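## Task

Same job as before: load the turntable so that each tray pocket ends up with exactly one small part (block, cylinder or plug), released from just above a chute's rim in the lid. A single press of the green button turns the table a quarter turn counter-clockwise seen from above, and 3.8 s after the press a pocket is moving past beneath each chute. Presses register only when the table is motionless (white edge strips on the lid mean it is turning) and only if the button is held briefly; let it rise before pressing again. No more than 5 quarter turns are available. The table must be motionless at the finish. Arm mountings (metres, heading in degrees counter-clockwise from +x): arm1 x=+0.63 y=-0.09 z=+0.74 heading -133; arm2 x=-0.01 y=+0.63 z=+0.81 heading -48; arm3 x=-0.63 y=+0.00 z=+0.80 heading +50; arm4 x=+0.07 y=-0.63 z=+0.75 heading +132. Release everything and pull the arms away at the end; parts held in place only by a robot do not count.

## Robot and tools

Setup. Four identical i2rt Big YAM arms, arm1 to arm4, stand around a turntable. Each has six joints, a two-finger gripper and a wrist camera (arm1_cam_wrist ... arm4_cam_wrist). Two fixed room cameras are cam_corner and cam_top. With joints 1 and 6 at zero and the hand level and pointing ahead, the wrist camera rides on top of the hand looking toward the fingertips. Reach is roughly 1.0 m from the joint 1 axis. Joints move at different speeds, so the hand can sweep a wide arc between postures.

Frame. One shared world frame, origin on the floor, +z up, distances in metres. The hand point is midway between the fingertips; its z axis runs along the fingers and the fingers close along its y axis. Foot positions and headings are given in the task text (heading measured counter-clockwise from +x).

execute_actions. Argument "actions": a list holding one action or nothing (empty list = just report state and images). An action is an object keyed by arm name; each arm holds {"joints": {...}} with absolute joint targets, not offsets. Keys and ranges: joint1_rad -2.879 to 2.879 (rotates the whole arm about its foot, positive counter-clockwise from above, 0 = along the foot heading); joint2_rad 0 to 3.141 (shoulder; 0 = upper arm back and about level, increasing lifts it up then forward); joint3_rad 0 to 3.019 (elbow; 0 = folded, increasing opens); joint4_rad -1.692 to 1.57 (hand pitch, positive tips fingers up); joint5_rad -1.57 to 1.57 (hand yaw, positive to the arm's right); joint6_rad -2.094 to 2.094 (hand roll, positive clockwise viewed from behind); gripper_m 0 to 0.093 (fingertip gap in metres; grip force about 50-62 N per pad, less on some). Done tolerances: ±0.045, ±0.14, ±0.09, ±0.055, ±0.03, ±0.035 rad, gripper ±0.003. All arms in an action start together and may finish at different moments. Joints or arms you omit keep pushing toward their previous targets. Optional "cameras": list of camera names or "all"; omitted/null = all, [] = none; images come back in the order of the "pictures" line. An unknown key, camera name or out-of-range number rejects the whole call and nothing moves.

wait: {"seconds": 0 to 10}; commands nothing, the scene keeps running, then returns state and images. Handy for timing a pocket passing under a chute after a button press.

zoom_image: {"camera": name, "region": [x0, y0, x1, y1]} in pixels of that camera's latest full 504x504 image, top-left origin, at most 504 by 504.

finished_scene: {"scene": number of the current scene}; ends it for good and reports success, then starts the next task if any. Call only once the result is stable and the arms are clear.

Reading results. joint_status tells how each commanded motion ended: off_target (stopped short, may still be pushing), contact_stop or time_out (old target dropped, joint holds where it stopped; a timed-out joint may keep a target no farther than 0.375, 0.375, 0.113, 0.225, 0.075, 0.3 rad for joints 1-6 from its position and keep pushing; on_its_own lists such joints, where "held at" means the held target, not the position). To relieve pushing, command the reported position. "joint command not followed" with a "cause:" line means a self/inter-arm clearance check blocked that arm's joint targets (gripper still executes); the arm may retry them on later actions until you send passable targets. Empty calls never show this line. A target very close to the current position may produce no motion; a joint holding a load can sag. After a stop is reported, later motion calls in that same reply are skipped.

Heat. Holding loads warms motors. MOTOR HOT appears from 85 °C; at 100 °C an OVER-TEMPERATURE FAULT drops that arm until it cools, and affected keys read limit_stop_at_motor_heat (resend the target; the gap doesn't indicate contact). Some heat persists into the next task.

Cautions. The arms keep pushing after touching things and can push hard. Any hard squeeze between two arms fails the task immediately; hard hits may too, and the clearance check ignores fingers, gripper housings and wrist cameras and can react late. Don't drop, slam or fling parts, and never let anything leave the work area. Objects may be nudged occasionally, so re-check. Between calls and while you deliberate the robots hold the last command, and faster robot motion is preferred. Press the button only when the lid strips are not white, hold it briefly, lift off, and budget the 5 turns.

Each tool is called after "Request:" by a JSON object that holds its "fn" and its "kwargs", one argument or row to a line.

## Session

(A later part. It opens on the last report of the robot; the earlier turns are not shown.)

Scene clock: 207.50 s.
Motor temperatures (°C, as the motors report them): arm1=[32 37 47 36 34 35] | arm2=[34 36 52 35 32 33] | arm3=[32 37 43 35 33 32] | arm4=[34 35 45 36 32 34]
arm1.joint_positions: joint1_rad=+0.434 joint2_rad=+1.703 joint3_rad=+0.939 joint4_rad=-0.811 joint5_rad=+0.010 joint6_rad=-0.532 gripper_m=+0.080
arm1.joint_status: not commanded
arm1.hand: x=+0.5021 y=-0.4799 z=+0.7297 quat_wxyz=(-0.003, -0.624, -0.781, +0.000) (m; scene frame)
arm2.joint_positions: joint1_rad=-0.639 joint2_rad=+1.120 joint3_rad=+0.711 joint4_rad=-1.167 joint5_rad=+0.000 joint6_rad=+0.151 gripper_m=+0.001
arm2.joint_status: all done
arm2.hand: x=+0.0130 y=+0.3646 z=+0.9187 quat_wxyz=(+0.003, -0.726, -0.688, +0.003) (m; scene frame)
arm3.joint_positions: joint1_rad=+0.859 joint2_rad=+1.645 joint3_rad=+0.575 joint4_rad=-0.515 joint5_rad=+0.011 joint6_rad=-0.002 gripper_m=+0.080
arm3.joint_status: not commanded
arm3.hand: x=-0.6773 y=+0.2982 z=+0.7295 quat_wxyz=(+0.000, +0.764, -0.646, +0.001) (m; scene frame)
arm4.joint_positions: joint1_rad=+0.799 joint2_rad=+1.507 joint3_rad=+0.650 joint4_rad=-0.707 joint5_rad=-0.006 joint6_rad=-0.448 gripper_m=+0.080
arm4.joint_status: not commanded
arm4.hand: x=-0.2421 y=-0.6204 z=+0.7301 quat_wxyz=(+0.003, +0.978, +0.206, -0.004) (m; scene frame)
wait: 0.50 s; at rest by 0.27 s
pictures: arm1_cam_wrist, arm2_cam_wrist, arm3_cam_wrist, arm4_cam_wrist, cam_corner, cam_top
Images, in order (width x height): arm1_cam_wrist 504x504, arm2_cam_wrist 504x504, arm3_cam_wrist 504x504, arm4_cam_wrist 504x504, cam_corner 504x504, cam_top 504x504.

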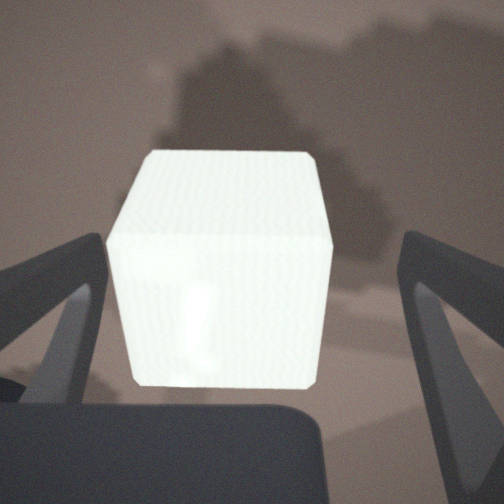

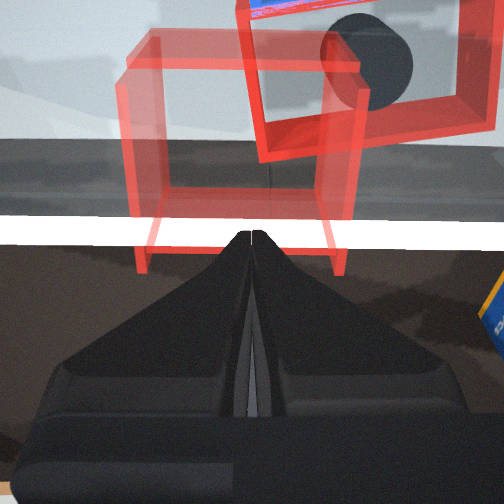

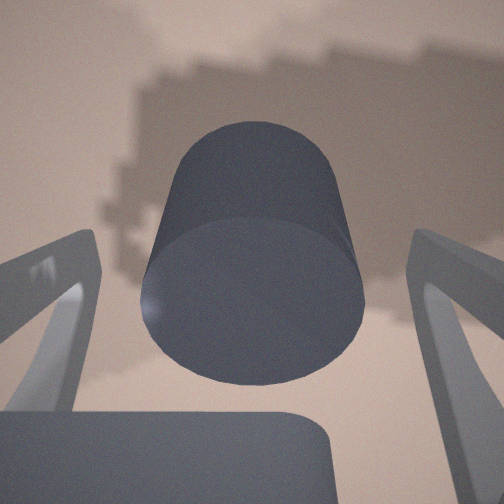

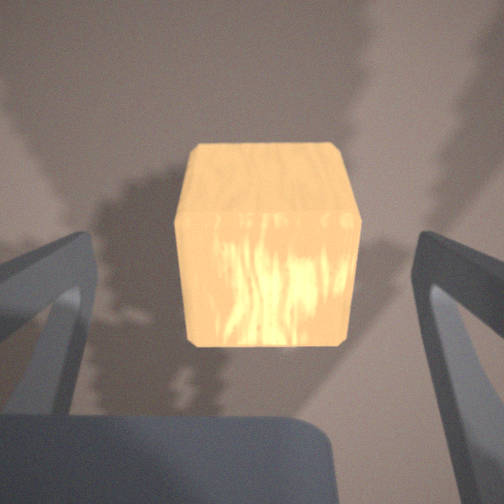

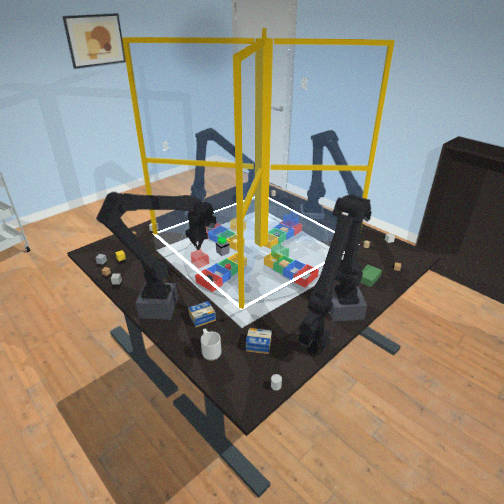

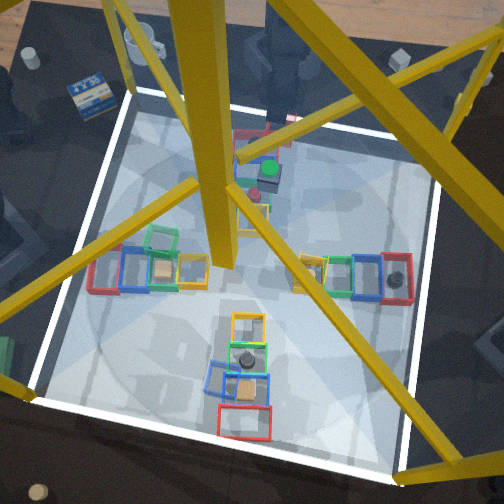

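Request:
{"fn": "execute_actions", "kwargs": {
  "actions": [
    {"arm1":{"joints":{"gripper_m":0.03}},"arm2":{"joints":{"joint2_rad":0.9,"joint4_rad":-1.45,"gripper_m":0.08}},"arm3":{"joints":{"gripper_m":0.03}},"arm4":{"joints":{"gripper_m":0.024}}}
  ],
  "cameras": []
}}

Request:
{"fn": "execute_actions", "kwargs": {
  "actions": [
    {"arm1":{"joints":{"joint2_rad":1.2}},"arm2":{"joints":{"joint1_rad":0.721,"joint6_rad":0,"joint3_rad":0.9}},"arm3":{"joints":{"joint2_rad":0.85,"joint3_rad":0.95}},"arm4":{"joints":{"joint2_rad":0.85}}}
  ],
  "cameras": []
}}

Request:
{"fn": "execute_actions", "kwargs": {
  "actions": [
    {"arm1":{"joints":{"joint2_rad":0.78,"joint3_rad":0.8,"joint4_rad":-1.588}},"arm2":{"joints":{"joint2_rad":1.76,"joint3_rad":1.18,"joint4_rad":-0.952}},"arm3":{"joints":{"joint4_rad":-1.4}},"arm4":{"joints":{"joint1_rad":-0.448,"joint3_rad":1.15,"joint4_rad":-1.278,"joint6_rad":0.36}}}
  ],
  "cameras": ["arm2_cam_wrist","cam_top"]
}}

Scene clock: 260.80 s.
Motor temperatures (°C, as the motors report them): arm1=[32 37 45 36 34 35] | arm2=[34 35 51 35 32 33] | arm3=[32 37 42 35 33 32] | arm4=[34 35 43 36 32 34]
arm1.joint_positions: joint1_rad=+0.434 joint2_rad=+1.703 joint3_rad=+0.939 joint4_rad=-0.810 joint5_rad=+0.010 joint6_rad=-0.533 gripper_m=+0.039
arm1.joint_status: gripper_m off_target (ended at +0.039, target +0.030)
arm1.hand: x=+0.5021 y=-0.4800 z=+0.7297 quat_wxyz=(-0.003, -0.624, -0.781, +0.000) (m; scene frame)
arm2.joint_positions: joint1_rad=-0.639 joint2_rad=+0.893 joint3_rad=+0.711 joint4_rad=-1.439 joint5_rad=+0.000 joint6_rad=+0.151 gripper_m=+0.080
arm2.joint_status: all done
arm2.hand: x=+0.0069 y=+0.4310 z=+0.9687 quat_wxyz=(+0.020, -0.725, -0.688, -0.011) (m; scene frame)
arm3.joint_positions: joint1_rad=+0.859 joint2_rad=+1.645 joint3_rad=+0.575 joint4_rad=-0.515 joint5_rad=+0.011 joint6_rad=-0.002 gripper_m=+0.036
arm3.joint_status: gripper_m off_target (ended at +0.036, target +0.030)
arm3.hand: x=-0.6773 y=+0.2982 z=+0.7295 quat_wxyz=(+0.000, +0.764, -0.646, +0.001) (m; scene frame)
arm4.joint_positions: joint1_rad=+0.799 joint2_rad=+1.507 joint3_rad=+0.650 joint4_rad=-0.705 joint5_rad=-0.007 joint6_rad=-0.448 gripper_m=+0.031
arm4.joint_status: gripper_m off_target (ended at +0.031, target +0.024)
arm4.hand: x=-0.2427 y=-0.6205 z=+0.7301 quat_wxyz=(+0.003, +0.978, +0.206, -0.005) (m; scene frame)
pictures: none
No camera images: the call's "cameras" was empty. Leave "cameras" out to get every camera's image.

Scene clock: 262.47 s.
Motor temperatures (°C, as the motors report them): arm1=[32 37 45 36 34 35] | arm2=[34 35 51 35 32 33] | arm3=[32 37 42 35 33 32] | arm4=[34 35 43 36 32 34]
arm1.joint_positions: joint1_rad=+0.434 joint2_rad=+1.183 joint3_rad=+0.936 joint4_rad=-0.810 joint5_rad=+0.010 joint6_rad=-0.533 gripper_m=+0.039
arm1.joint_status: all done
arm1.hand: x=+0.4935 y=-0.4956 z=+0.9419 quat_wxyz=(-0.094, -0.606, -0.753, +0.239) (m; scene frame)
arm2.joint_positions: joint1_rad=+0.718 joint2_rad=+0.898 joint3_rad=+0.875 joint4_rad=-1.443 joint5_rad=-0.002 joint6_rad=+0.009 gripper_m=+0.080
arm2.joint_status: all done
arm2.hand: x=+0.2330 y=+0.6025 z=+1.0281 quat_wxyz=(-0.048, -0.062, -0.997, +0.004) (m; scene frame)
arm3.joint_positions: joint1_rad=+0.859 joint2_rad=+0.843 joint3_rad=+0.931 joint4_rad=-0.507 joint5_rad=+0.011 joint6_rad=-0.002 gripper_m=+0.036
arm3.joint_status: all done
arm3.hand: x=-0.6924 y=+0.4196 z=+1.2005 quat_wxyz=(-0.356, +0.634, -0.544, -0.419) (m; scene frame)
arm4.joint_positions: joint1_rad=+0.799 joint2_rad=+0.852 joint3_rad=+0.650 joint4_rad=-0.703 joint5_rad=-0.007 joint6_rad=-0.448 gripper_m=+0.031
arm4.joint_status: all done
arm4.hand: x=-0.2745 y=-0.6192 z=+0.9423 quat_wxyz=(-0.074, +0.924, +0.196, -0.319) (m; scene frame)
pictures: none
No camera images: the call's "cameras" was empty. Leave "cameras" out to get every camera's image.

Scene clock: 264.20 s.
Motor temperatures (°C, as the motors report them): arm1=[32 37 45 36 34 35] | arm2=[34 35 51 35 32 33] | arm3=[32 37 43 35 33 32] | arm4=[34 35 44 36 32 34]
arm1.joint_positions: joint1_rad=+0.434 joint2_rad=+0.770 joint3_rad=+0.800 joint4_rad=-1.573 joint5_rad=+0.010 joint6_rad=-0.533 gripper_m=+0.039
arm1.joint_status: all done
arm1.hand: x=+0.5686 y=-0.2604 z=+0.9500 quat_wxyz=(-0.009, -0.624, -0.781, +0.015) (m; scene frame)
arm2.joint_positions: joint1_rad=+0.718 joint2_rad=+1.765 joint3_rad=+1.169 joint4_rad=-0.964 joint5_rad=-0.002 joint6_rad=+0.009 gripper_m=+0.080
arm2.joint_status: all done
arm2.hand: x=+0.4638 y=+0.5745 z=+0.8396 quat_wxyz=(-0.002, -0.063, -0.998, +0.002) (m; scene frame)
arm3.joint_positions: joint1_rad=+0.859 joint2_rad=+0.843 joint3_rad=+0.931 joint4_rad=-1.386 joint5_rad=+0.011 joint6_rad=-0.002 gripper_m=+0.036
arm3.joint_status: all done
arm3.hand: x=-0.6682 y=+0.2645 z=+1.0619 quat_wxyz=(-0.092, +0.755, -0.640, -0.108) (m; scene frame)
arm4.joint_positions: joint1_rad=-0.440 joint2_rad=+0.853 joint3_rad=+1.097 joint4_rad=-1.269 joint5_rad=-0.007 joint6_rad=+0.344 gripper_m=+0.031
arm4.joint_status: all done
arm4.hand: x=-0.0209 y=-0.3219 z=+1.0938 quat_wxyz=(-0.117, +0.666, -0.696, -0.242) (m; scene frame)
pictures: arm2_cam_wrist, cam_top
Images, in order (width x height): arm2_cam_wrist 504x504, cam_top 504x504.

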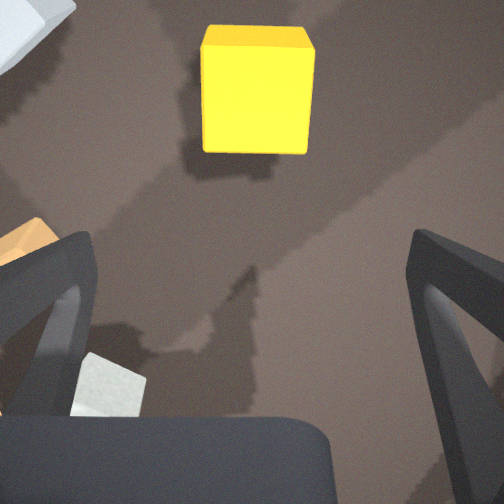

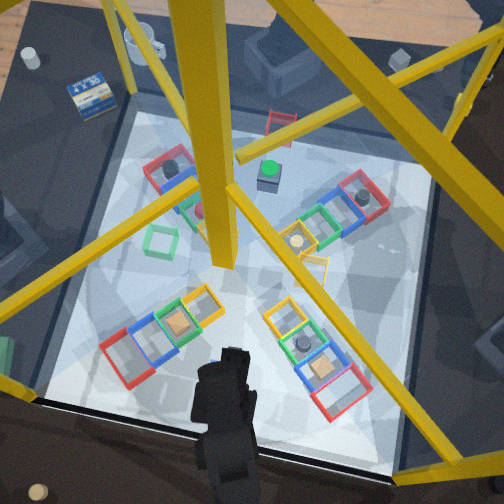

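Request:
{"fn": "execute_actions", "kwargs": {
  "actions": [
    {"arm1":{"joints":{"joint1_rad":-0.985,"joint6_rad":-0.23}},"arm2":{"joints":{"joint2_rad":1.973,"joint3_rad":1.119,"joint4_rad":-0.707}},"arm3":{"joints":{"joint1_rad":-0.842,"joint3_rad":1.09,"joint4_rad":-1.14,"joint6_rad":0.11}},"arm4":{"joints":{"joint2_rad":1.345,"joint3_rad":1.072,"joint1_rad":-0.455}}}
  ],
  "cameras": ["arm2_cam_wrist","arm4_cam_wrist"]
}}

Request:
{"fn": "execute_actions", "kwargs": {
  "actions": [
    {"arm1":{"joints":{"joint3_rad":1.285,"joint4_rad":-1.055}},"arm2":{"joints":{"gripper_m":0.03}},"arm3":{"joints":{"joint2_rad":1.455}}}
  ],
  "cameras": ["arm2_cam_wrist","arm3_cam_wrist"]
}}

Scene clock: 281.20 s.
Motor temperatures (°C, as the motors report them): arm1=[32 36 46 36 34 35] | arm2=[34 37 50 35 32 33] | arm3=[32 37 45 35 33 32] | arm4=[34 35 49 36 32 34]
arm1.joint_positions: joint1_rad=-0.981 joint2_rad=+0.771 joint3_rad=+0.800 joint4_rad=-1.573 joint5_rad=+0.011 joint6_rad=-0.238 gripper_m=+0.039
arm1.joint_status: all done
arm1.hand: x=+0.4439 y=-0.0534 z=+0.9459 quat_wxyz=(+0.002, -0.999, -0.042, +0.005) (m; scene frame)
arm2.joint_positions: joint1_rad=+0.717 joint2_rad=+1.975 joint3_rad=+1.114 joint4_rad=-0.719 joint5_rad=-0.004 joint6_rad=+0.010 gripper_m=+0.080
arm2.joint_status: all done
arm2.hand: x=+0.4623 y=+0.5735 z=+0.7271 quat_wxyz=(+0.008, -0.064, -0.998, +0.000) (m; scene frame)
arm3.joint_positions: joint1_rad=-0.839 joint2_rad=+0.849 joint3_rad=+1.044 joint4_rad=-1.162 joint5_rad=+0.013 joint6_rad=+0.102 gripper_m=+0.036
arm3.joint_status: all done
arm3.hand: x=-0.2892 y=+0.0094 z=+1.1304 quat_wxyz=(-0.291, -0.035, -0.956, -0.019) (m; scene frame)
arm4.joint_positions: joint1_rad=-0.440 joint2_rad=+1.364 joint3_rad=+1.067 joint4_rad=-1.271 joint5_rad=-0.007 joint6_rad=+0.345 gripper_m=+0.031
arm4.joint_status: all done
arm4.hand: x=-0.0369 y=-0.2702 z=+0.9087 quat_wxyz=(+0.003, +0.691, -0.723, -0.002) (m; scene frame)
pictures: arm2_cam_wrist, arm4_cam_wrist
Images, in order (width x height): arm2_cam_wrist 504x504, arm4_cam_wrist 504x504.

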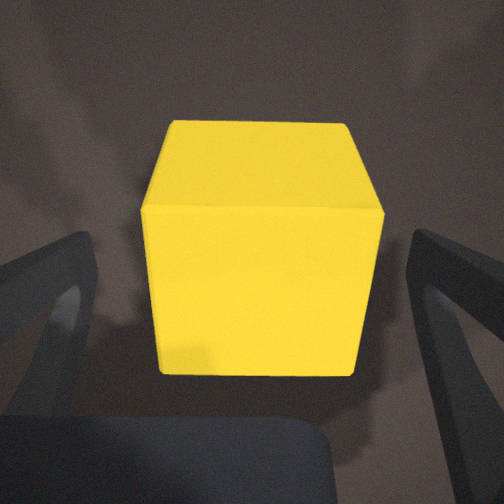

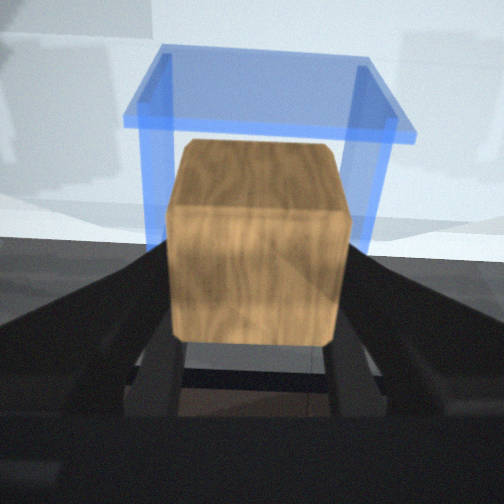

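Scene clock: 282.57 s.
Motor temperatures (°C, as the motors report them): arm1=[32 36 47 36 34 35] | arm2=[34 37 50 35 32 33] | arm3=[32 37 45 35 33 32] | arm4=[34 35 48 36 32 34]
arm1.joint_positions: joint1_rad=-0.981 joint2_rad=+0.777 joint3_rad=+1.249 joint4_rad=-1.081 joint5_rad=+0.011 joint6_rad=-0.238 gripper_m=+0.039
arm1.joint_status: all done
arm1.hand: x=+0.2865 y=-0.0267 z=+1.2124 quat_wxyz=(+0.090, -0.890, -0.033, +0.447) (m; scene frame)
arm2.joint_positions: joint1_rad=+0.717 joint2_rad=+1.975 joint3_rad=+1.114 joint4_rad=-0.719 joint5_rad=-0.004 joint6_rad=+0.009 gripper_m=+0.039
arm2.joint_status: gripper_m off_target (ended at +0.039, target +0.030)
arm2.hand: x=+0.4623 y=+0.5735 z=+0.7271 quat_wxyz=(+0.008, -0.063, -0.998, +0.001) (m; scene frame)
arm3.joint_positions: joint1_rad=-0.839 joint2_rad=+1.466 joint3_rad=+1.044 joint4_rad=-1.156 joint5_rad=+0.013 joint6_rad=+0.102 gripper_m=+0.036
arm3.joint_status: all done
arm3.hand: x=-0.2325 y=+0.0140 z=+0.9105 quat_wxyz=(+0.010, -0.032, -0.999, +0.002) (m; scene frame)
arm4.joint_positions: joint1_rad=-0.440 joint2_rad=+1.364 joint3_rad=+1.067 joint4_rad=-1.271 joint5_rad=-0.007 joint6_rad=+0.345 gripper_m=+0.031
arm4.joint_status: not commanded
arm4.hand: x=-0.0369 y=-0.2702 z=+0.9087 quat_wxyz=(+0.003, +0.691, -0.723, -0.002) (m; scene frame)
pictures: arm2_cam_wrist, arm3_cam_wrist
Images, in order (width x height): arm2_cam_wrist 504x504, arm3_cam_wrist 504x504.

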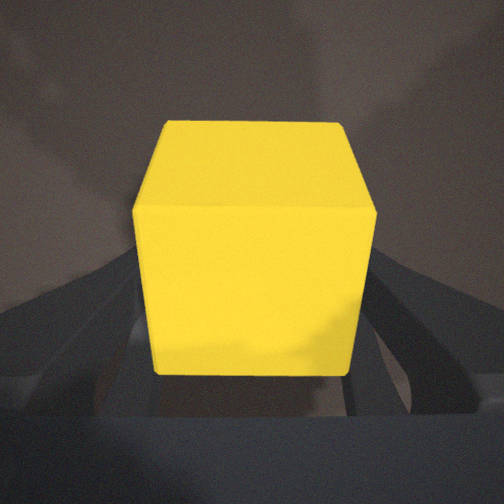

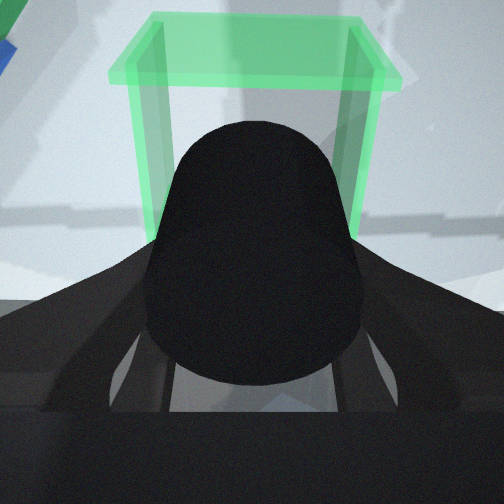

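Request:
{"fn": "execute_actions", "kwargs": {
  "actions": [
    {"arm1":{"joints":{"joint2_rad":1.485}},"arm2":{"joints":{"joint2_rad":1.0,"joint3_rad":1.14}},"arm4":{"joints":{"joint4_rad":-1.34,"joint2_rad":1.335,"joint6_rad":0.41}}}
  ],
  "cameras": ["arm1_cam_wrist","arm4_cam_wrist"]
}}

Request:
{"fn": "execute_actions", "kwargs": {
  "actions": [
    {"arm2":{"joints":{"joint4_rad":-1.5}}}
  ],
  "cameras": []
}}

Request:
{"fn": "execute_actions", "kwargs": {
  "actions": [
    {"arm2":{"joints":{"joint1_rad":-0.69,"joint6_rad":0.16}}}
  ],
  "cameras": []
}}

Request:
{"fn": "execute_actions", "kwargs": {
  "actions": [
    {"arm2":{"joints":{"joint2_rad":1.44,"joint3_rad":1.10,"joint4_rad":-1.21}}}
  ]
}}

Scene clock: 306.47 s.
Motor temperatures (°C, as the motors report them): arm1=[32 36 50 36 34 35] | arm2=[34 38 49 35 32 33] | arm3=[32 38 47 35 33 32] | arm4=[34 35 46 36 32 34]
arm1.joint_positions: joint1_rad=-0.981 joint2_rad=+1.494 joint3_rad=+1.249 joint4_rad=-1.072 joint5_rad=+0.011 joint6_rad=-0.238 gripper_m=+0.039
arm1.joint_status: all done
arm1.hand: x=+0.1411 y=-0.0066 z=+0.9156 quat_wxyz=(+0.024, -0.992, -0.040, +0.117) (m; scene frame)
arm2.joint_positions: joint1_rad=+0.717 joint2_rad=+0.993 joint3_rad=+1.117 joint4_rad=-0.717 joint5_rad=-0.004 joint6_rad=+0.009 gripper_m=+0.039
arm2.joint_status: all done
arm2.hand: x=+0.4414 y=+0.5787 z=+1.2056 quat_wxyz=(-0.466, -0.054, -0.883, +0.026) (m; scene frame)
arm3.joint_positions: joint1_rad=-0.839 joint2_rad=+1.466 joint3_rad=+1.044 joint4_rad=-1.156 joint5_rad=+0.013 joint6_rad=+0.102 gripper_m=+0.036
arm3.joint_status: not commanded
arm3.hand: x=-0.2325 y=+0.0140 z=+0.9105 quat_wxyz=(+0.010, -0.032, -0.999, +0.002) (m; scene frame)
arm4.joint_positions: joint1_rad=-0.440 joint2_rad=+1.360 joint3_rad=+1.067 joint4_rad=-1.330 joint5_rad=-0.007 joint6_rad=+0.395 gripper_m=+0.031
arm4.joint_status: all done
arm4.hand: x=-0.0325 y=-0.2842 z=+0.9105 quat_wxyz=(+0.015, +0.672, -0.740, +0.023) (m; scene frame)
pictures: arm1_cam_wrist, arm4_cam_wrist
Images, in order (width x height): arm1_cam_wrist 504x504, arm4_cam_wrist 504x504.

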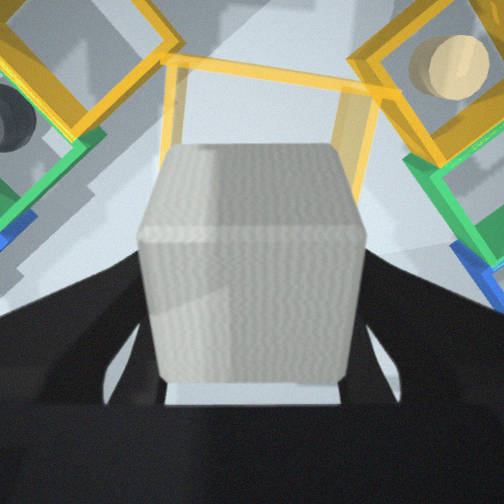

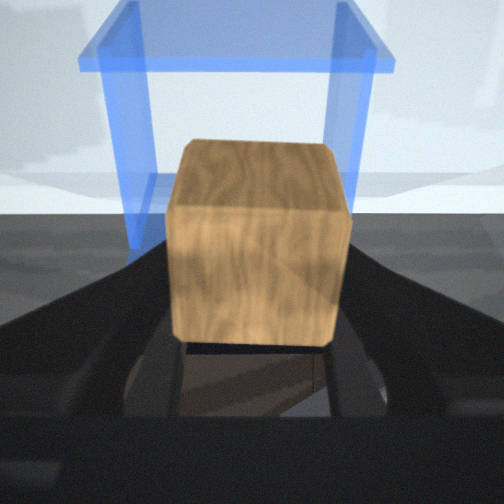

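Scene clock: 307.90 s.
Motor temperatures (°C, as the motors report them): arm1=[32 36 50 36 34 35] | arm2=[34 37 49 35 32 33] | arm3=[32 38 47 35 33 32] | arm4=[34 35 46 36 32 34]
arm1.joint_positions: joint1_rad=-0.981 joint2_rad=+1.494 joint3_rad=+1.249 joint4_rad=-1.072 joint5_rad=+0.011 joint6_rad=-0.238 gripper_m=+0.039
arm1.joint_status: not commanded
arm1.hand: x=+0.1411 y=-0.0066 z=+0.9156 quat_wxyz=(+0.024, -0.992, -0.040, +0.117) (m; scene frame)
arm2.joint_positions: joint1_rad=+0.717 joint2_rad=+0.993 joint3_rad=+1.117 joint4_rad=-1.489 joint5_rad=-0.004 joint6_rad=+0.009 gripper_m=+0.039
arm2.joint_status: all done
arm2.hand: x=+0.2878 y=+0.5963 z=+1.1036 quat_wxyz=(-0.099, -0.063, -0.993, +0.006) (m; scene frame)
arm3.joint_positions: joint1_rad=-0.839 joint2_rad=+1.466 joint3_rad=+1.044 joint4_rad=-1.156 joint5_rad=+0.013 joint6_rad=+0.102 gripper_m=+0.036
arm3.joint_status: not commanded
arm3.hand: x=-0.2325 y=+0.0140 z=+0.9105 quat_wxyz=(+0.010, -0.032, -0.999, +0.002) (m; scene frame)
arm4.joint_positions: joint1_rad=-0.440 joint2_rad=+1.360 joint3_rad=+1.067 joint4_rad=-1.330 joint5_rad=-0.007 joint6_rad=+0.395 gripper_m=+0.031
arm4.joint_status: not commanded
arm4.hand: x=-0.0325 y=-0.2842 z=+0.9105 quat_wxyz=(+0.015, +0.672, -0.740, +0.023) (m; scene frame)
pictures: none
No camera images: the call's "cameras" was empty. Leave "cameras" out to get every camera's image.

Scene clock: 309.60 s.
Motor temperatures (°C, as the motors report them): arm1=[32 36 50 36 34 35] | arm2=[34 37 50 35 32 33] | arm3=[32 38 47 35 33 32] | arm4=[34 35 46 36 32 34]
arm1.joint_positions: joint1_rad=-0.981 joint2_rad=+1.494 joint3_rad=+1.249 joint4_rad=-1.072 joint5_rad=+0.011 joint6_rad=-0.238 gripper_m=+0.039
arm1.joint_status: not commanded
arm1.hand: x=+0.1411 y=-0.0066 z=+0.9156 quat_wxyz=(+0.024, -0.992, -0.040, +0.117) (m; scene frame)
arm2.joint_positions: joint1_rad=-0.689 joint2_rad=+0.999 joint3_rad=+1.117 joint4_rad=-1.489 joint5_rad=-0.001 joint6_rad=+0.150 gripper_m=+0.039
arm2.joint_status: all done
arm2.hand: x=+0.0029 y=+0.3297 z=+1.1054 quat_wxyz=(-0.077, -0.738, -0.667, +0.067) (m; scene frame)
arm3.joint_positions: joint1_rad=-0.839 joint2_rad=+1.466 joint3_rad=+1.044 joint4_rad=-1.156 joint5_rad=+0.013 joint6_rad=+0.102 gripper_m=+0.036
arm3.joint_status: not commanded
arm3.hand: x=-0.2325 y=+0.0140 z=+0.9105 quat_wxyz=(+0.010, -0.032, -0.999, +0.002) (m; scene frame)
arm4.joint_positions: joint1_rad=-0.440 joint2_rad=+1.360 joint3_rad=+1.067 joint4_rad=-1.330 joint5_rad=-0.007 joint6_rad=+0.395 gripper_m=+0.031
arm4.joint_status: not commanded
arm4.hand: x=-0.0325 y=-0.2842 z=+0.9105 quat_wxyz=(+0.015, +0.672, -0.740, +0.023) (m; scene frame)
pictures: none
No camera images: the call's "cameras" was empty. Leave "cameras" out to get every camera's image.

Scene clock: 310.90 s.
Motor temperatures (°C, as the motors report them): arm1=[32 36 50 36 34 35] | arm2=[34 37 50 35 32 33] | arm3=[32 38 47 35 33 32] | arm4=[34 35 46 36 32 34]
arm1.joint_positions: joint1_rad=-0.981 joint2_rad=+1.494 joint3_rad=+1.249 joint4_rad=-1.072 joint5_rad=+0.011 joint6_rad=-0.238 gripper_m=+0.039
arm1.joint_status: not commanded
arm1.hand: x=+0.1411 y=-0.0066 z=+0.9156 quat_wxyz=(+0.024, -0.992, -0.040, +0.117) (m; scene frame)
arm2.joint_positions: joint1_rad=-0.689 joint2_rad=+1.446 joint3_rad=+1.088 joint4_rad=-1.221 joint5_rad=-0.001 joint6_rad=+0.150 gripper_m=+0.039
arm2.joint_status: all done
arm2.hand: x=+0.0064 y=+0.2333 z=+0.9513 quat_wxyz=(+0.003, -0.742, -0.670, +0.001) (m; scene frame)
arm3.joint_positions: joint1_rad=-0.839 joint2_rad=+1.466 joint3_rad=+1.044 joint4_rad=-1.156 joint5_rad=+0.013 joint6_rad=+0.102 gripper_m=+0.036
arm3.joint_status: not commanded
arm3.hand: x=-0.2325 y=+0.0140 z=+0.9105 quat_wxyz=(+0.010, -0.032, -0.999, +0.002) (m; scene frame)
arm4.joint_positions: joint1_rad=-0.440 joint2_rad=+1.360 joint3_rad=+1.067 joint4_rad=-1.330 joint5_rad=-0.007 joint6_rad=+0.395 gripper_m=+0.031
arm4.joint_status: not commanded
arm4.hand: x=-0.0325 y=-0.2842 z=+0.9105 quat_wxyz=(+0.015, +0.672, -0.740, +0.023) (m; scene frame)
pictures: arm1_cam_wrist, arm2_cam_wrist, arm3_cam_wrist, arm4_cam_wrist, cam_corner, cam_top
Images, in order (width x height): arm1_cam_wrist 504x504, arm2_cam_wrist 504x504, arm3_cam_wrist 504x504, arm4_cam_wrist 504x504, cam_corner 504x504, cam_top 504x504.

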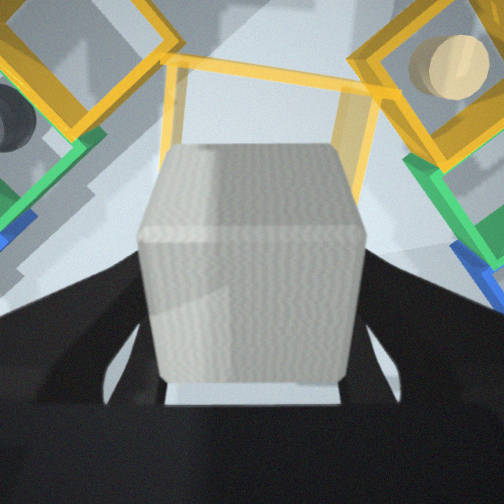

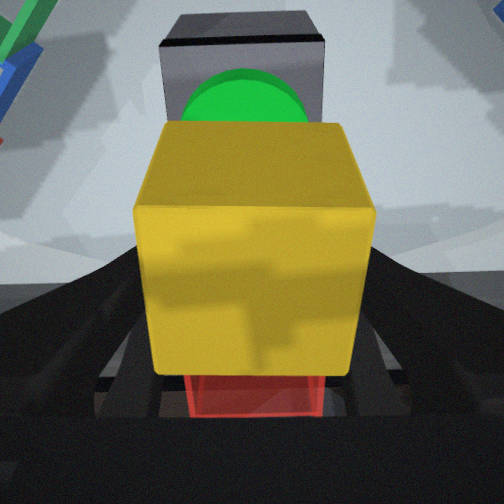

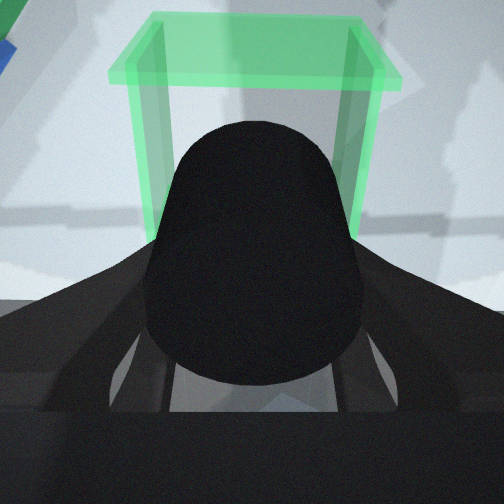

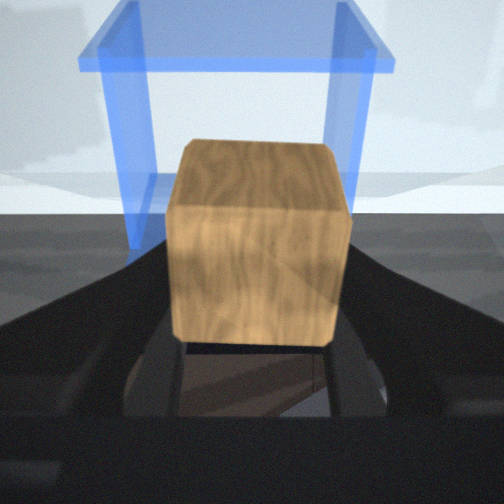

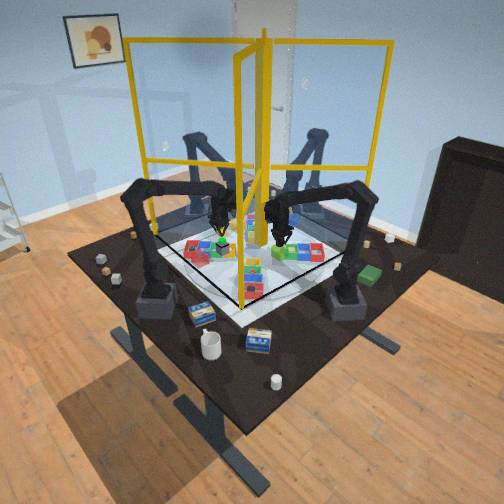

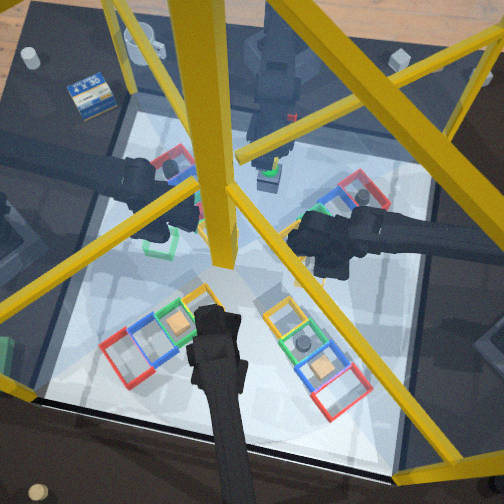

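Request:
{"fn": "execute_actions", "kwargs": {
  "actions": []
}}

Scene clock: 338.87 s.
Motor temperatures (°C, as the motors report them): arm1=[32 37 51 36 34 35] | arm2=[34 37 51 35 32 33] | arm3=[32 38 47 35 33 32] | arm4=[34 36 46 36 32 34]
arm1.joint_positions: joint1_rad=-0.981 joint2_rad=+1.494 joint3_rad=+1.249 joint4_rad=-1.072 joint5_rad=+0.011 joint6_rad=-0.238 gripper_m=+0.039
arm1.joint_status: not commanded
arm1.hand: x=+0.1411 y=-0.0066 z=+0.9156 quat_wxyz=(+0.024, -0.992, -0.040, +0.117) (m; scene frame)
arm2.joint_positions: joint1_rad=-0.689 joint2_rad=+1.446 joint3_rad=+1.088 joint4_rad=-1.221 joint5_rad=-0.001 joint6_rad=+0.150 gripper_m=+0.039
arm2.joint_status: all done
arm2.hand: x=+0.0064 y=+0.2333 z=+0.9513 quat_wxyz=(+0.003, -0.742, -0.670, +0.001) (m; scene frame)
arm3.joint_positions: joint1_rad=-0.839 joint2_rad=+1.466 joint3_rad=+1.044 joint4_rad=-1.156 joint5_rad=+0.013 joint6_rad=+0.102 gripper_m=+0.036
arm3.joint_status: not commanded
arm3.hand: x=-0.2325 y=+0.0140 z=+0.9105 quat_wxyz=(+0.010, -0.032, -0.999, +0.002) (m; scene frame)
arm4.joint_positions: joint1_rad=-0.440 joint2_rad=+1.360 joint3_rad=+1.067 joint4_rad=-1.330 joint5_rad=-0.007 joint6_rad=+0.395 gripper_m=+0.031
arm4.joint_status: not commanded
arm4.hand: x=-0.0325 y=-0.2842 z=+0.9105 quat_wxyz=(+0.015, +0.672, -0.740, +0.023) (m; scene frame)
pictures: arm1_cam_wrist, arm2_cam_wrist, arm3_cam_wrist, arm4_cam_wrist, cam_corner, cam_top
Images, in order (width x height): arm1_cam_wrist 504x504, arm2_cam_wrist 504x504, arm3_cam_wrist 504x504, arm4_cam_wrist 504x504, cam_corner 504x504, cam_top 504x504.

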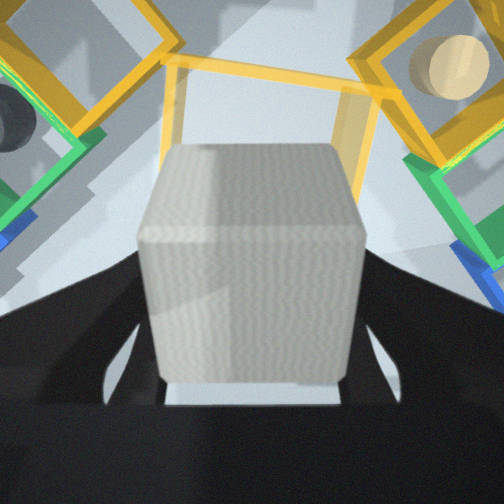

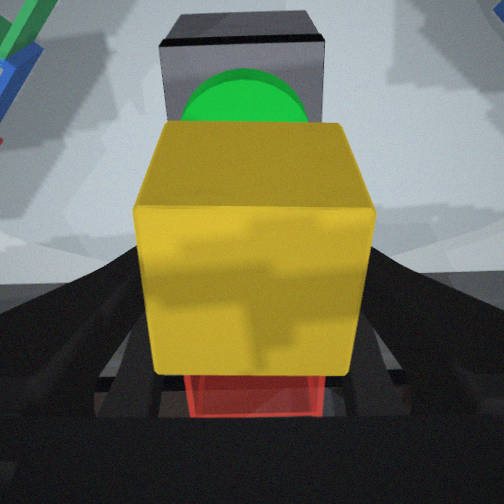

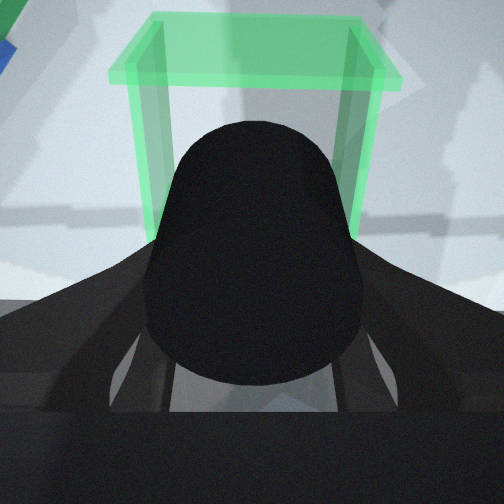

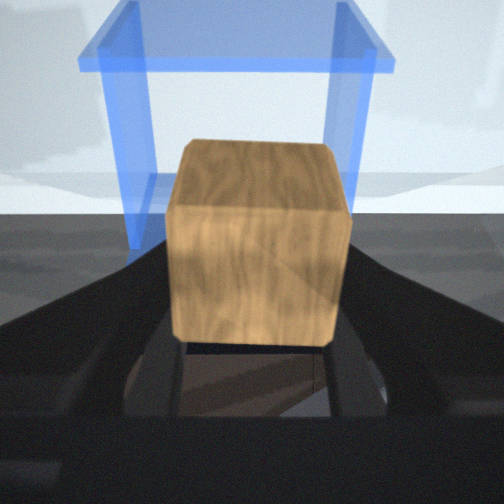

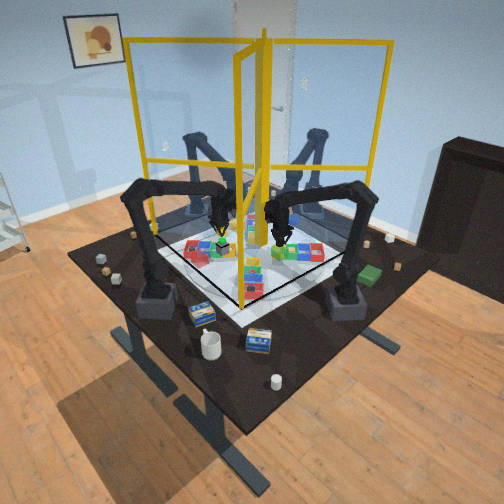

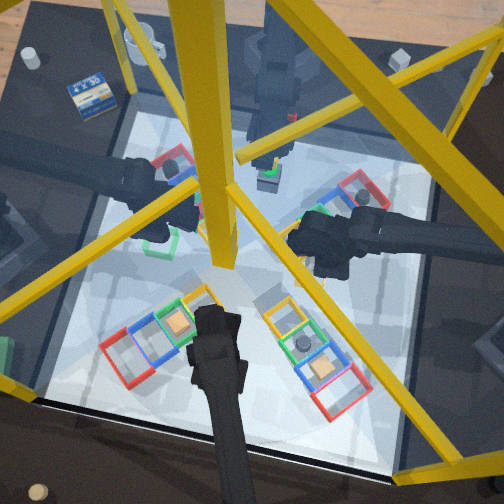

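Request:
{"fn": "execute_actions", "kwargs": {
  "actions": [
    {"arm1":{"joints":{"joint6_rad":-0.09,"joint4_rad":-1.04,"joint1_rad":-0.99}}}
  ],
  "cameras": ["arm1_cam_wrist","cam_top"]
}}

Scene clock: 346.30 s.
Motor temperatures (°C, as the motors report them): arm1=[32 37 51 36 34 35] | arm2=[34 37 51 35 32 33] | arm3=[32 38 48 35 33 32] | arm4=[34 36 46 36 32 34]
arm1.joint_positions: joint1_rad=-0.981 joint2_rad=+1.494 joint3_rad=+1.249 joint4_rad=-1.060 joint5_rad=+0.011 joint6_rad=-0.099 gripper_m=+0.039
arm1.joint_status: all done
arm1.hand: x=+0.1383 y=-0.0061 z=+0.9164 quat_wxyz=(+0.017, -0.992, +0.029, +0.124) (m; scene frame)
arm2.joint_positions: joint1_rad=-0.689 joint2_rad=+1.446 joint3_rad=+1.088 joint4_rad=-1.221 joint5_rad=-0.001 joint6_rad=+0.150 gripper_m=+0.039
arm2.joint_status: not commanded
arm2.hand: x=+0.0064 y=+0.2333 z=+0.9513 quat_wxyz=(+0.003, -0.742, -0.670, +0.001) (m; scene frame)
arm3.joint_positions: joint1_rad=-0.839 joint2_rad=+1.466 joint3_rad=+1.044 joint4_rad=-1.156 joint5_rad=+0.013 joint6_rad=+0.102 gripper_m=+0.036
arm3.joint_status: not commanded
arm3.hand: x=-0.2325 y=+0.0140 z=+0.9105 quat_wxyz=(+0.010, -0.032, -0.999, +0.002) (m; scene frame)
arm4.joint_positions: joint1_rad=-0.440 joint2_rad=+1.360 joint3_rad=+1.067 joint4_rad=-1.330 joint5_rad=-0.007 joint6_rad=+0.395 gripper_m=+0.031
arm4.joint_status: not commanded
arm4.hand: x=-0.0325 y=-0.2842 z=+0.9105 quat_wxyz=(+0.015, +0.672, -0.740, +0.023) (m; scene frame)
pictures: arm1_cam_wrist, cam_top
Images, in order (width x height): arm1_cam_wrist 504x504, cam_top 504x504.

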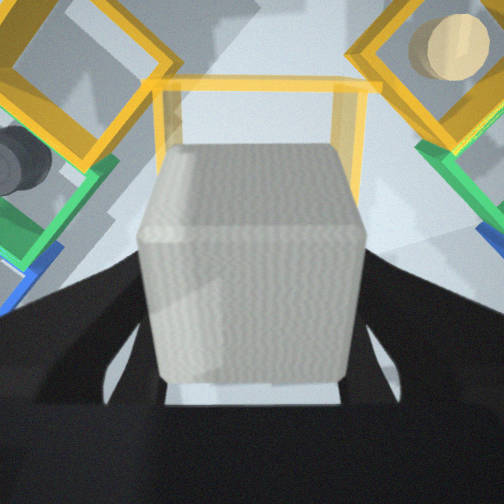

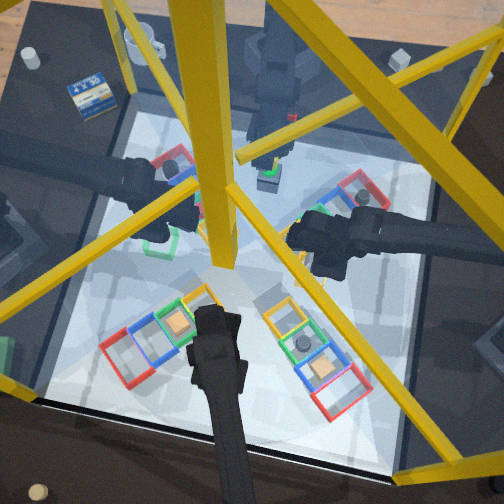

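Request:
{"fn": "execute_actions", "kwargs": {
  "actions": [
    {"arm1":{"joints":{"joint3_rad":1.295,"joint1_rad":-1.01}}}
  ],
  "cameras": ["arm1_cam_wrist"]
}}

Scene clock: 363.37 s.
Motor temperatures (°C, as the motors report them): arm1=[32 37 52 36 34 35] | arm2=[34 37 51 35 32 33] | arm3=[32 38 48 35 33 32] | arm4=[34 36 46 36 32 34]
arm1.joint_positions: joint1_rad=-1.006 joint2_rad=+1.494 joint3_rad=+1.249 joint4_rad=-1.060 joint5_rad=+0.011 joint6_rad=-0.098 gripper_m=+0.039
arm1.joint_status: all done
arm1.hand: x=+0.1404 y=+0.0061 z=+0.9163 quat_wxyz=(+0.019, -0.991, +0.041, +0.124) (m; scene frame)
arm2.joint_positions: joint1_rad=-0.689 joint2_rad=+1.446 joint3_rad=+1.088 joint4_rad=-1.221 joint5_rad=-0.001 joint6_rad=+0.150 gripper_m=+0.039
arm2.joint_status: not commanded
arm2.hand: x=+0.0064 y=+0.2333 z=+0.9513 quat_wxyz=(+0.003, -0.742, -0.670, +0.001) (m; scene frame)
arm3.joint_positions: joint1_rad=-0.839 joint2_rad=+1.466 joint3_rad=+1.044 joint4_rad=-1.156 joint5_rad=+0.013 joint6_rad=+0.102 gripper_m=+0.036
arm3.joint_status: not commanded
arm3.hand: x=-0.2325 y=+0.0140 z=+0.9105 quat_wxyz=(+0.010, -0.032, -0.999, +0.002) (m; scene frame)
arm4.joint_positions: joint1_rad=-0.440 joint2_rad=+1.360 joint3_rad=+1.067 joint4_rad=-1.330 joint5_rad=-0.007 joint6_rad=+0.395 gripper_m=+0.031
arm4.joint_status: not commanded
arm4.hand: x=-0.0325 y=-0.2842 z=+0.9105 quat_wxyz=(+0.015, +0.672, -0.740, +0.023) (m; scene frame)
pictures: arm1_cam_wrist
Images, in order (width x height): arm1_cam_wrist 504x504.

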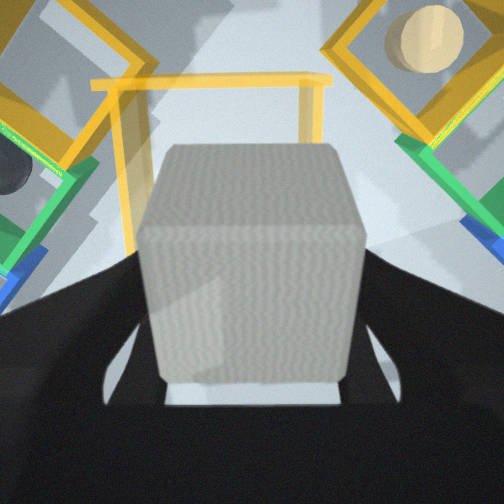

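Request:
{"fn": "execute_actions", "kwargs": {
  "actions": [
    {"arm1":{"joints":{"joint3_rad":1.32,"joint1_rad":-0.96}}}
  ],
  "cameras": []
}}

Request:
{"fn": "execute_actions", "kwargs": {
  "actions": [
    {"arm1":{"joints":{"joint1_rad":-0.992}}}
  ],
  "cameras": ["arm1_cam_wrist"]
}}

Scene clock: 368.33 s.
Motor temperatures (°C, as the motors report them): arm1=[32 37 52 36 34 35] | arm2=[34 37 51 35 32 33] | arm3=[32 38 48 35 33 32] | arm4=[34 36 46 36 32 34]
arm1.joint_positions: joint1_rad=-0.959 joint2_rad=+1.494 joint3_rad=+1.266 joint4_rad=-1.060 joint5_rad=+0.011 joint6_rad=-0.098 gripper_m=+0.039
arm1.joint_status: all done
arm1.hand: x=+0.1307 y=-0.0161 z=+0.9242 quat_wxyz=(+0.016, -0.991, +0.018, +0.133) (m; scene frame)
arm2.joint_positions: joint1_rad=-0.689 joint2_rad=+1.446 joint3_rad=+1.088 joint4_rad=-1.221 joint5_rad=-0.001 joint6_rad=+0.150 gripper_m=+0.039
arm2.joint_status: not commanded
arm2.hand: x=+0.0064 y=+0.2333 z=+0.9513 quat_wxyz=(+0.003, -0.742, -0.670, +0.001) (m; scene frame)
arm3.joint_positions: joint1_rad=-0.839 joint2_rad=+1.466 joint3_rad=+1.044 joint4_rad=-1.156 joint5_rad=+0.013 joint6_rad=+0.102 gripper_m=+0.036
arm3.joint_status: not commanded
arm3.hand: x=-0.2325 y=+0.0140 z=+0.9105 quat_wxyz=(+0.010, -0.032, -0.999, +0.002) (m; scene frame)
arm4.joint_positions: joint1_rad=-0.440 joint2_rad=+1.360 joint3_rad=+1.067 joint4_rad=-1.330 joint5_rad=-0.007 joint6_rad=+0.395 gripper_m=+0.031
arm4.joint_status: not commanded
arm4.hand: x=-0.0325 y=-0.2842 z=+0.9105 quat_wxyz=(+0.015, +0.672, -0.740, +0.023) (m; scene frame)
pictures: none
No camera images: the call's "cameras" was empty. Leave "cameras" out to get every camera's image.

Scene clock: 369.00 s.
Motor temperatures (°C, as the motors report them): arm1=[32 37 52 36 34 35] | arm2=[34 37 51 35 32 33] | arm3=[32 38 48 35 33 32] | arm4=[34 36 46 36 32 34]
arm1.joint_positions: joint1_rad=-0.990 joint2_rad=+1.494 joint3_rad=+1.266 joint4_rad=-1.060 joint5_rad=+0.011 joint6_rad=-0.098 gripper_m=+0.039
arm1.joint_status: all done
arm1.hand: x=+0.1331 y=-0.0008 z=+0.9241 quat_wxyz=(+0.019, -0.990, +0.034, +0.133) (m; scene frame)
arm2.joint_positions: joint1_rad=-0.689 joint2_rad=+1.446 joint3_rad=+1.088 joint4_rad=-1.221 joint5_rad=-0.001 joint6_rad=+0.150 gripper_m=+0.039
arm2.joint_status: not commanded
arm2.hand: x=+0.0064 y=+0.2333 z=+0.9513 quat_wxyz=(+0.003, -0.742, -0.670, +0.001) (m; scene frame)
arm3.joint_positions: joint1_rad=-0.839 joint2_rad=+1.466 joint3_rad=+1.044 joint4_rad=-1.156 joint5_rad=+0.013 joint6_rad=+0.102 gripper_m=+0.036
arm3.joint_status: not commanded
arm3.hand: x=-0.2325 y=+0.0140 z=+0.9105 quat_wxyz=(+0.010, -0.032, -0.999, +0.002) (m; scene frame)
arm4.joint_positions: joint1_rad=-0.440 joint2_rad=+1.360 joint3_rad=+1.067 joint4_rad=-1.330 joint5_rad=-0.007 joint6_rad=+0.395 gripper_m=+0.031
arm4.joint_status: not commanded
arm4.hand: x=-0.0325 y=-0.2842 z=+0.9105 quat_wxyz=(+0.015, +0.672, -0.740, +0.023) (m; scene frame)
pictures: arm1_cam_wrist
Images, in order (width x height): arm1_cam_wrist 504x504.

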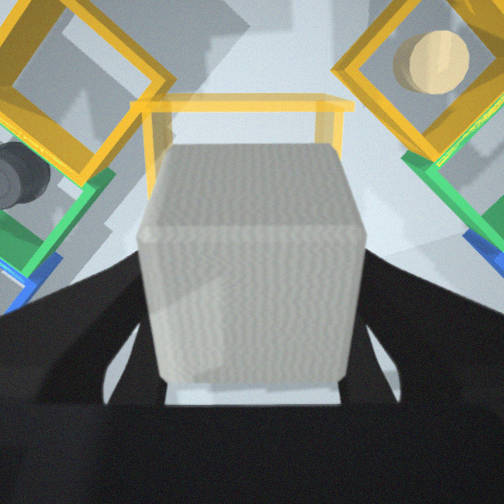

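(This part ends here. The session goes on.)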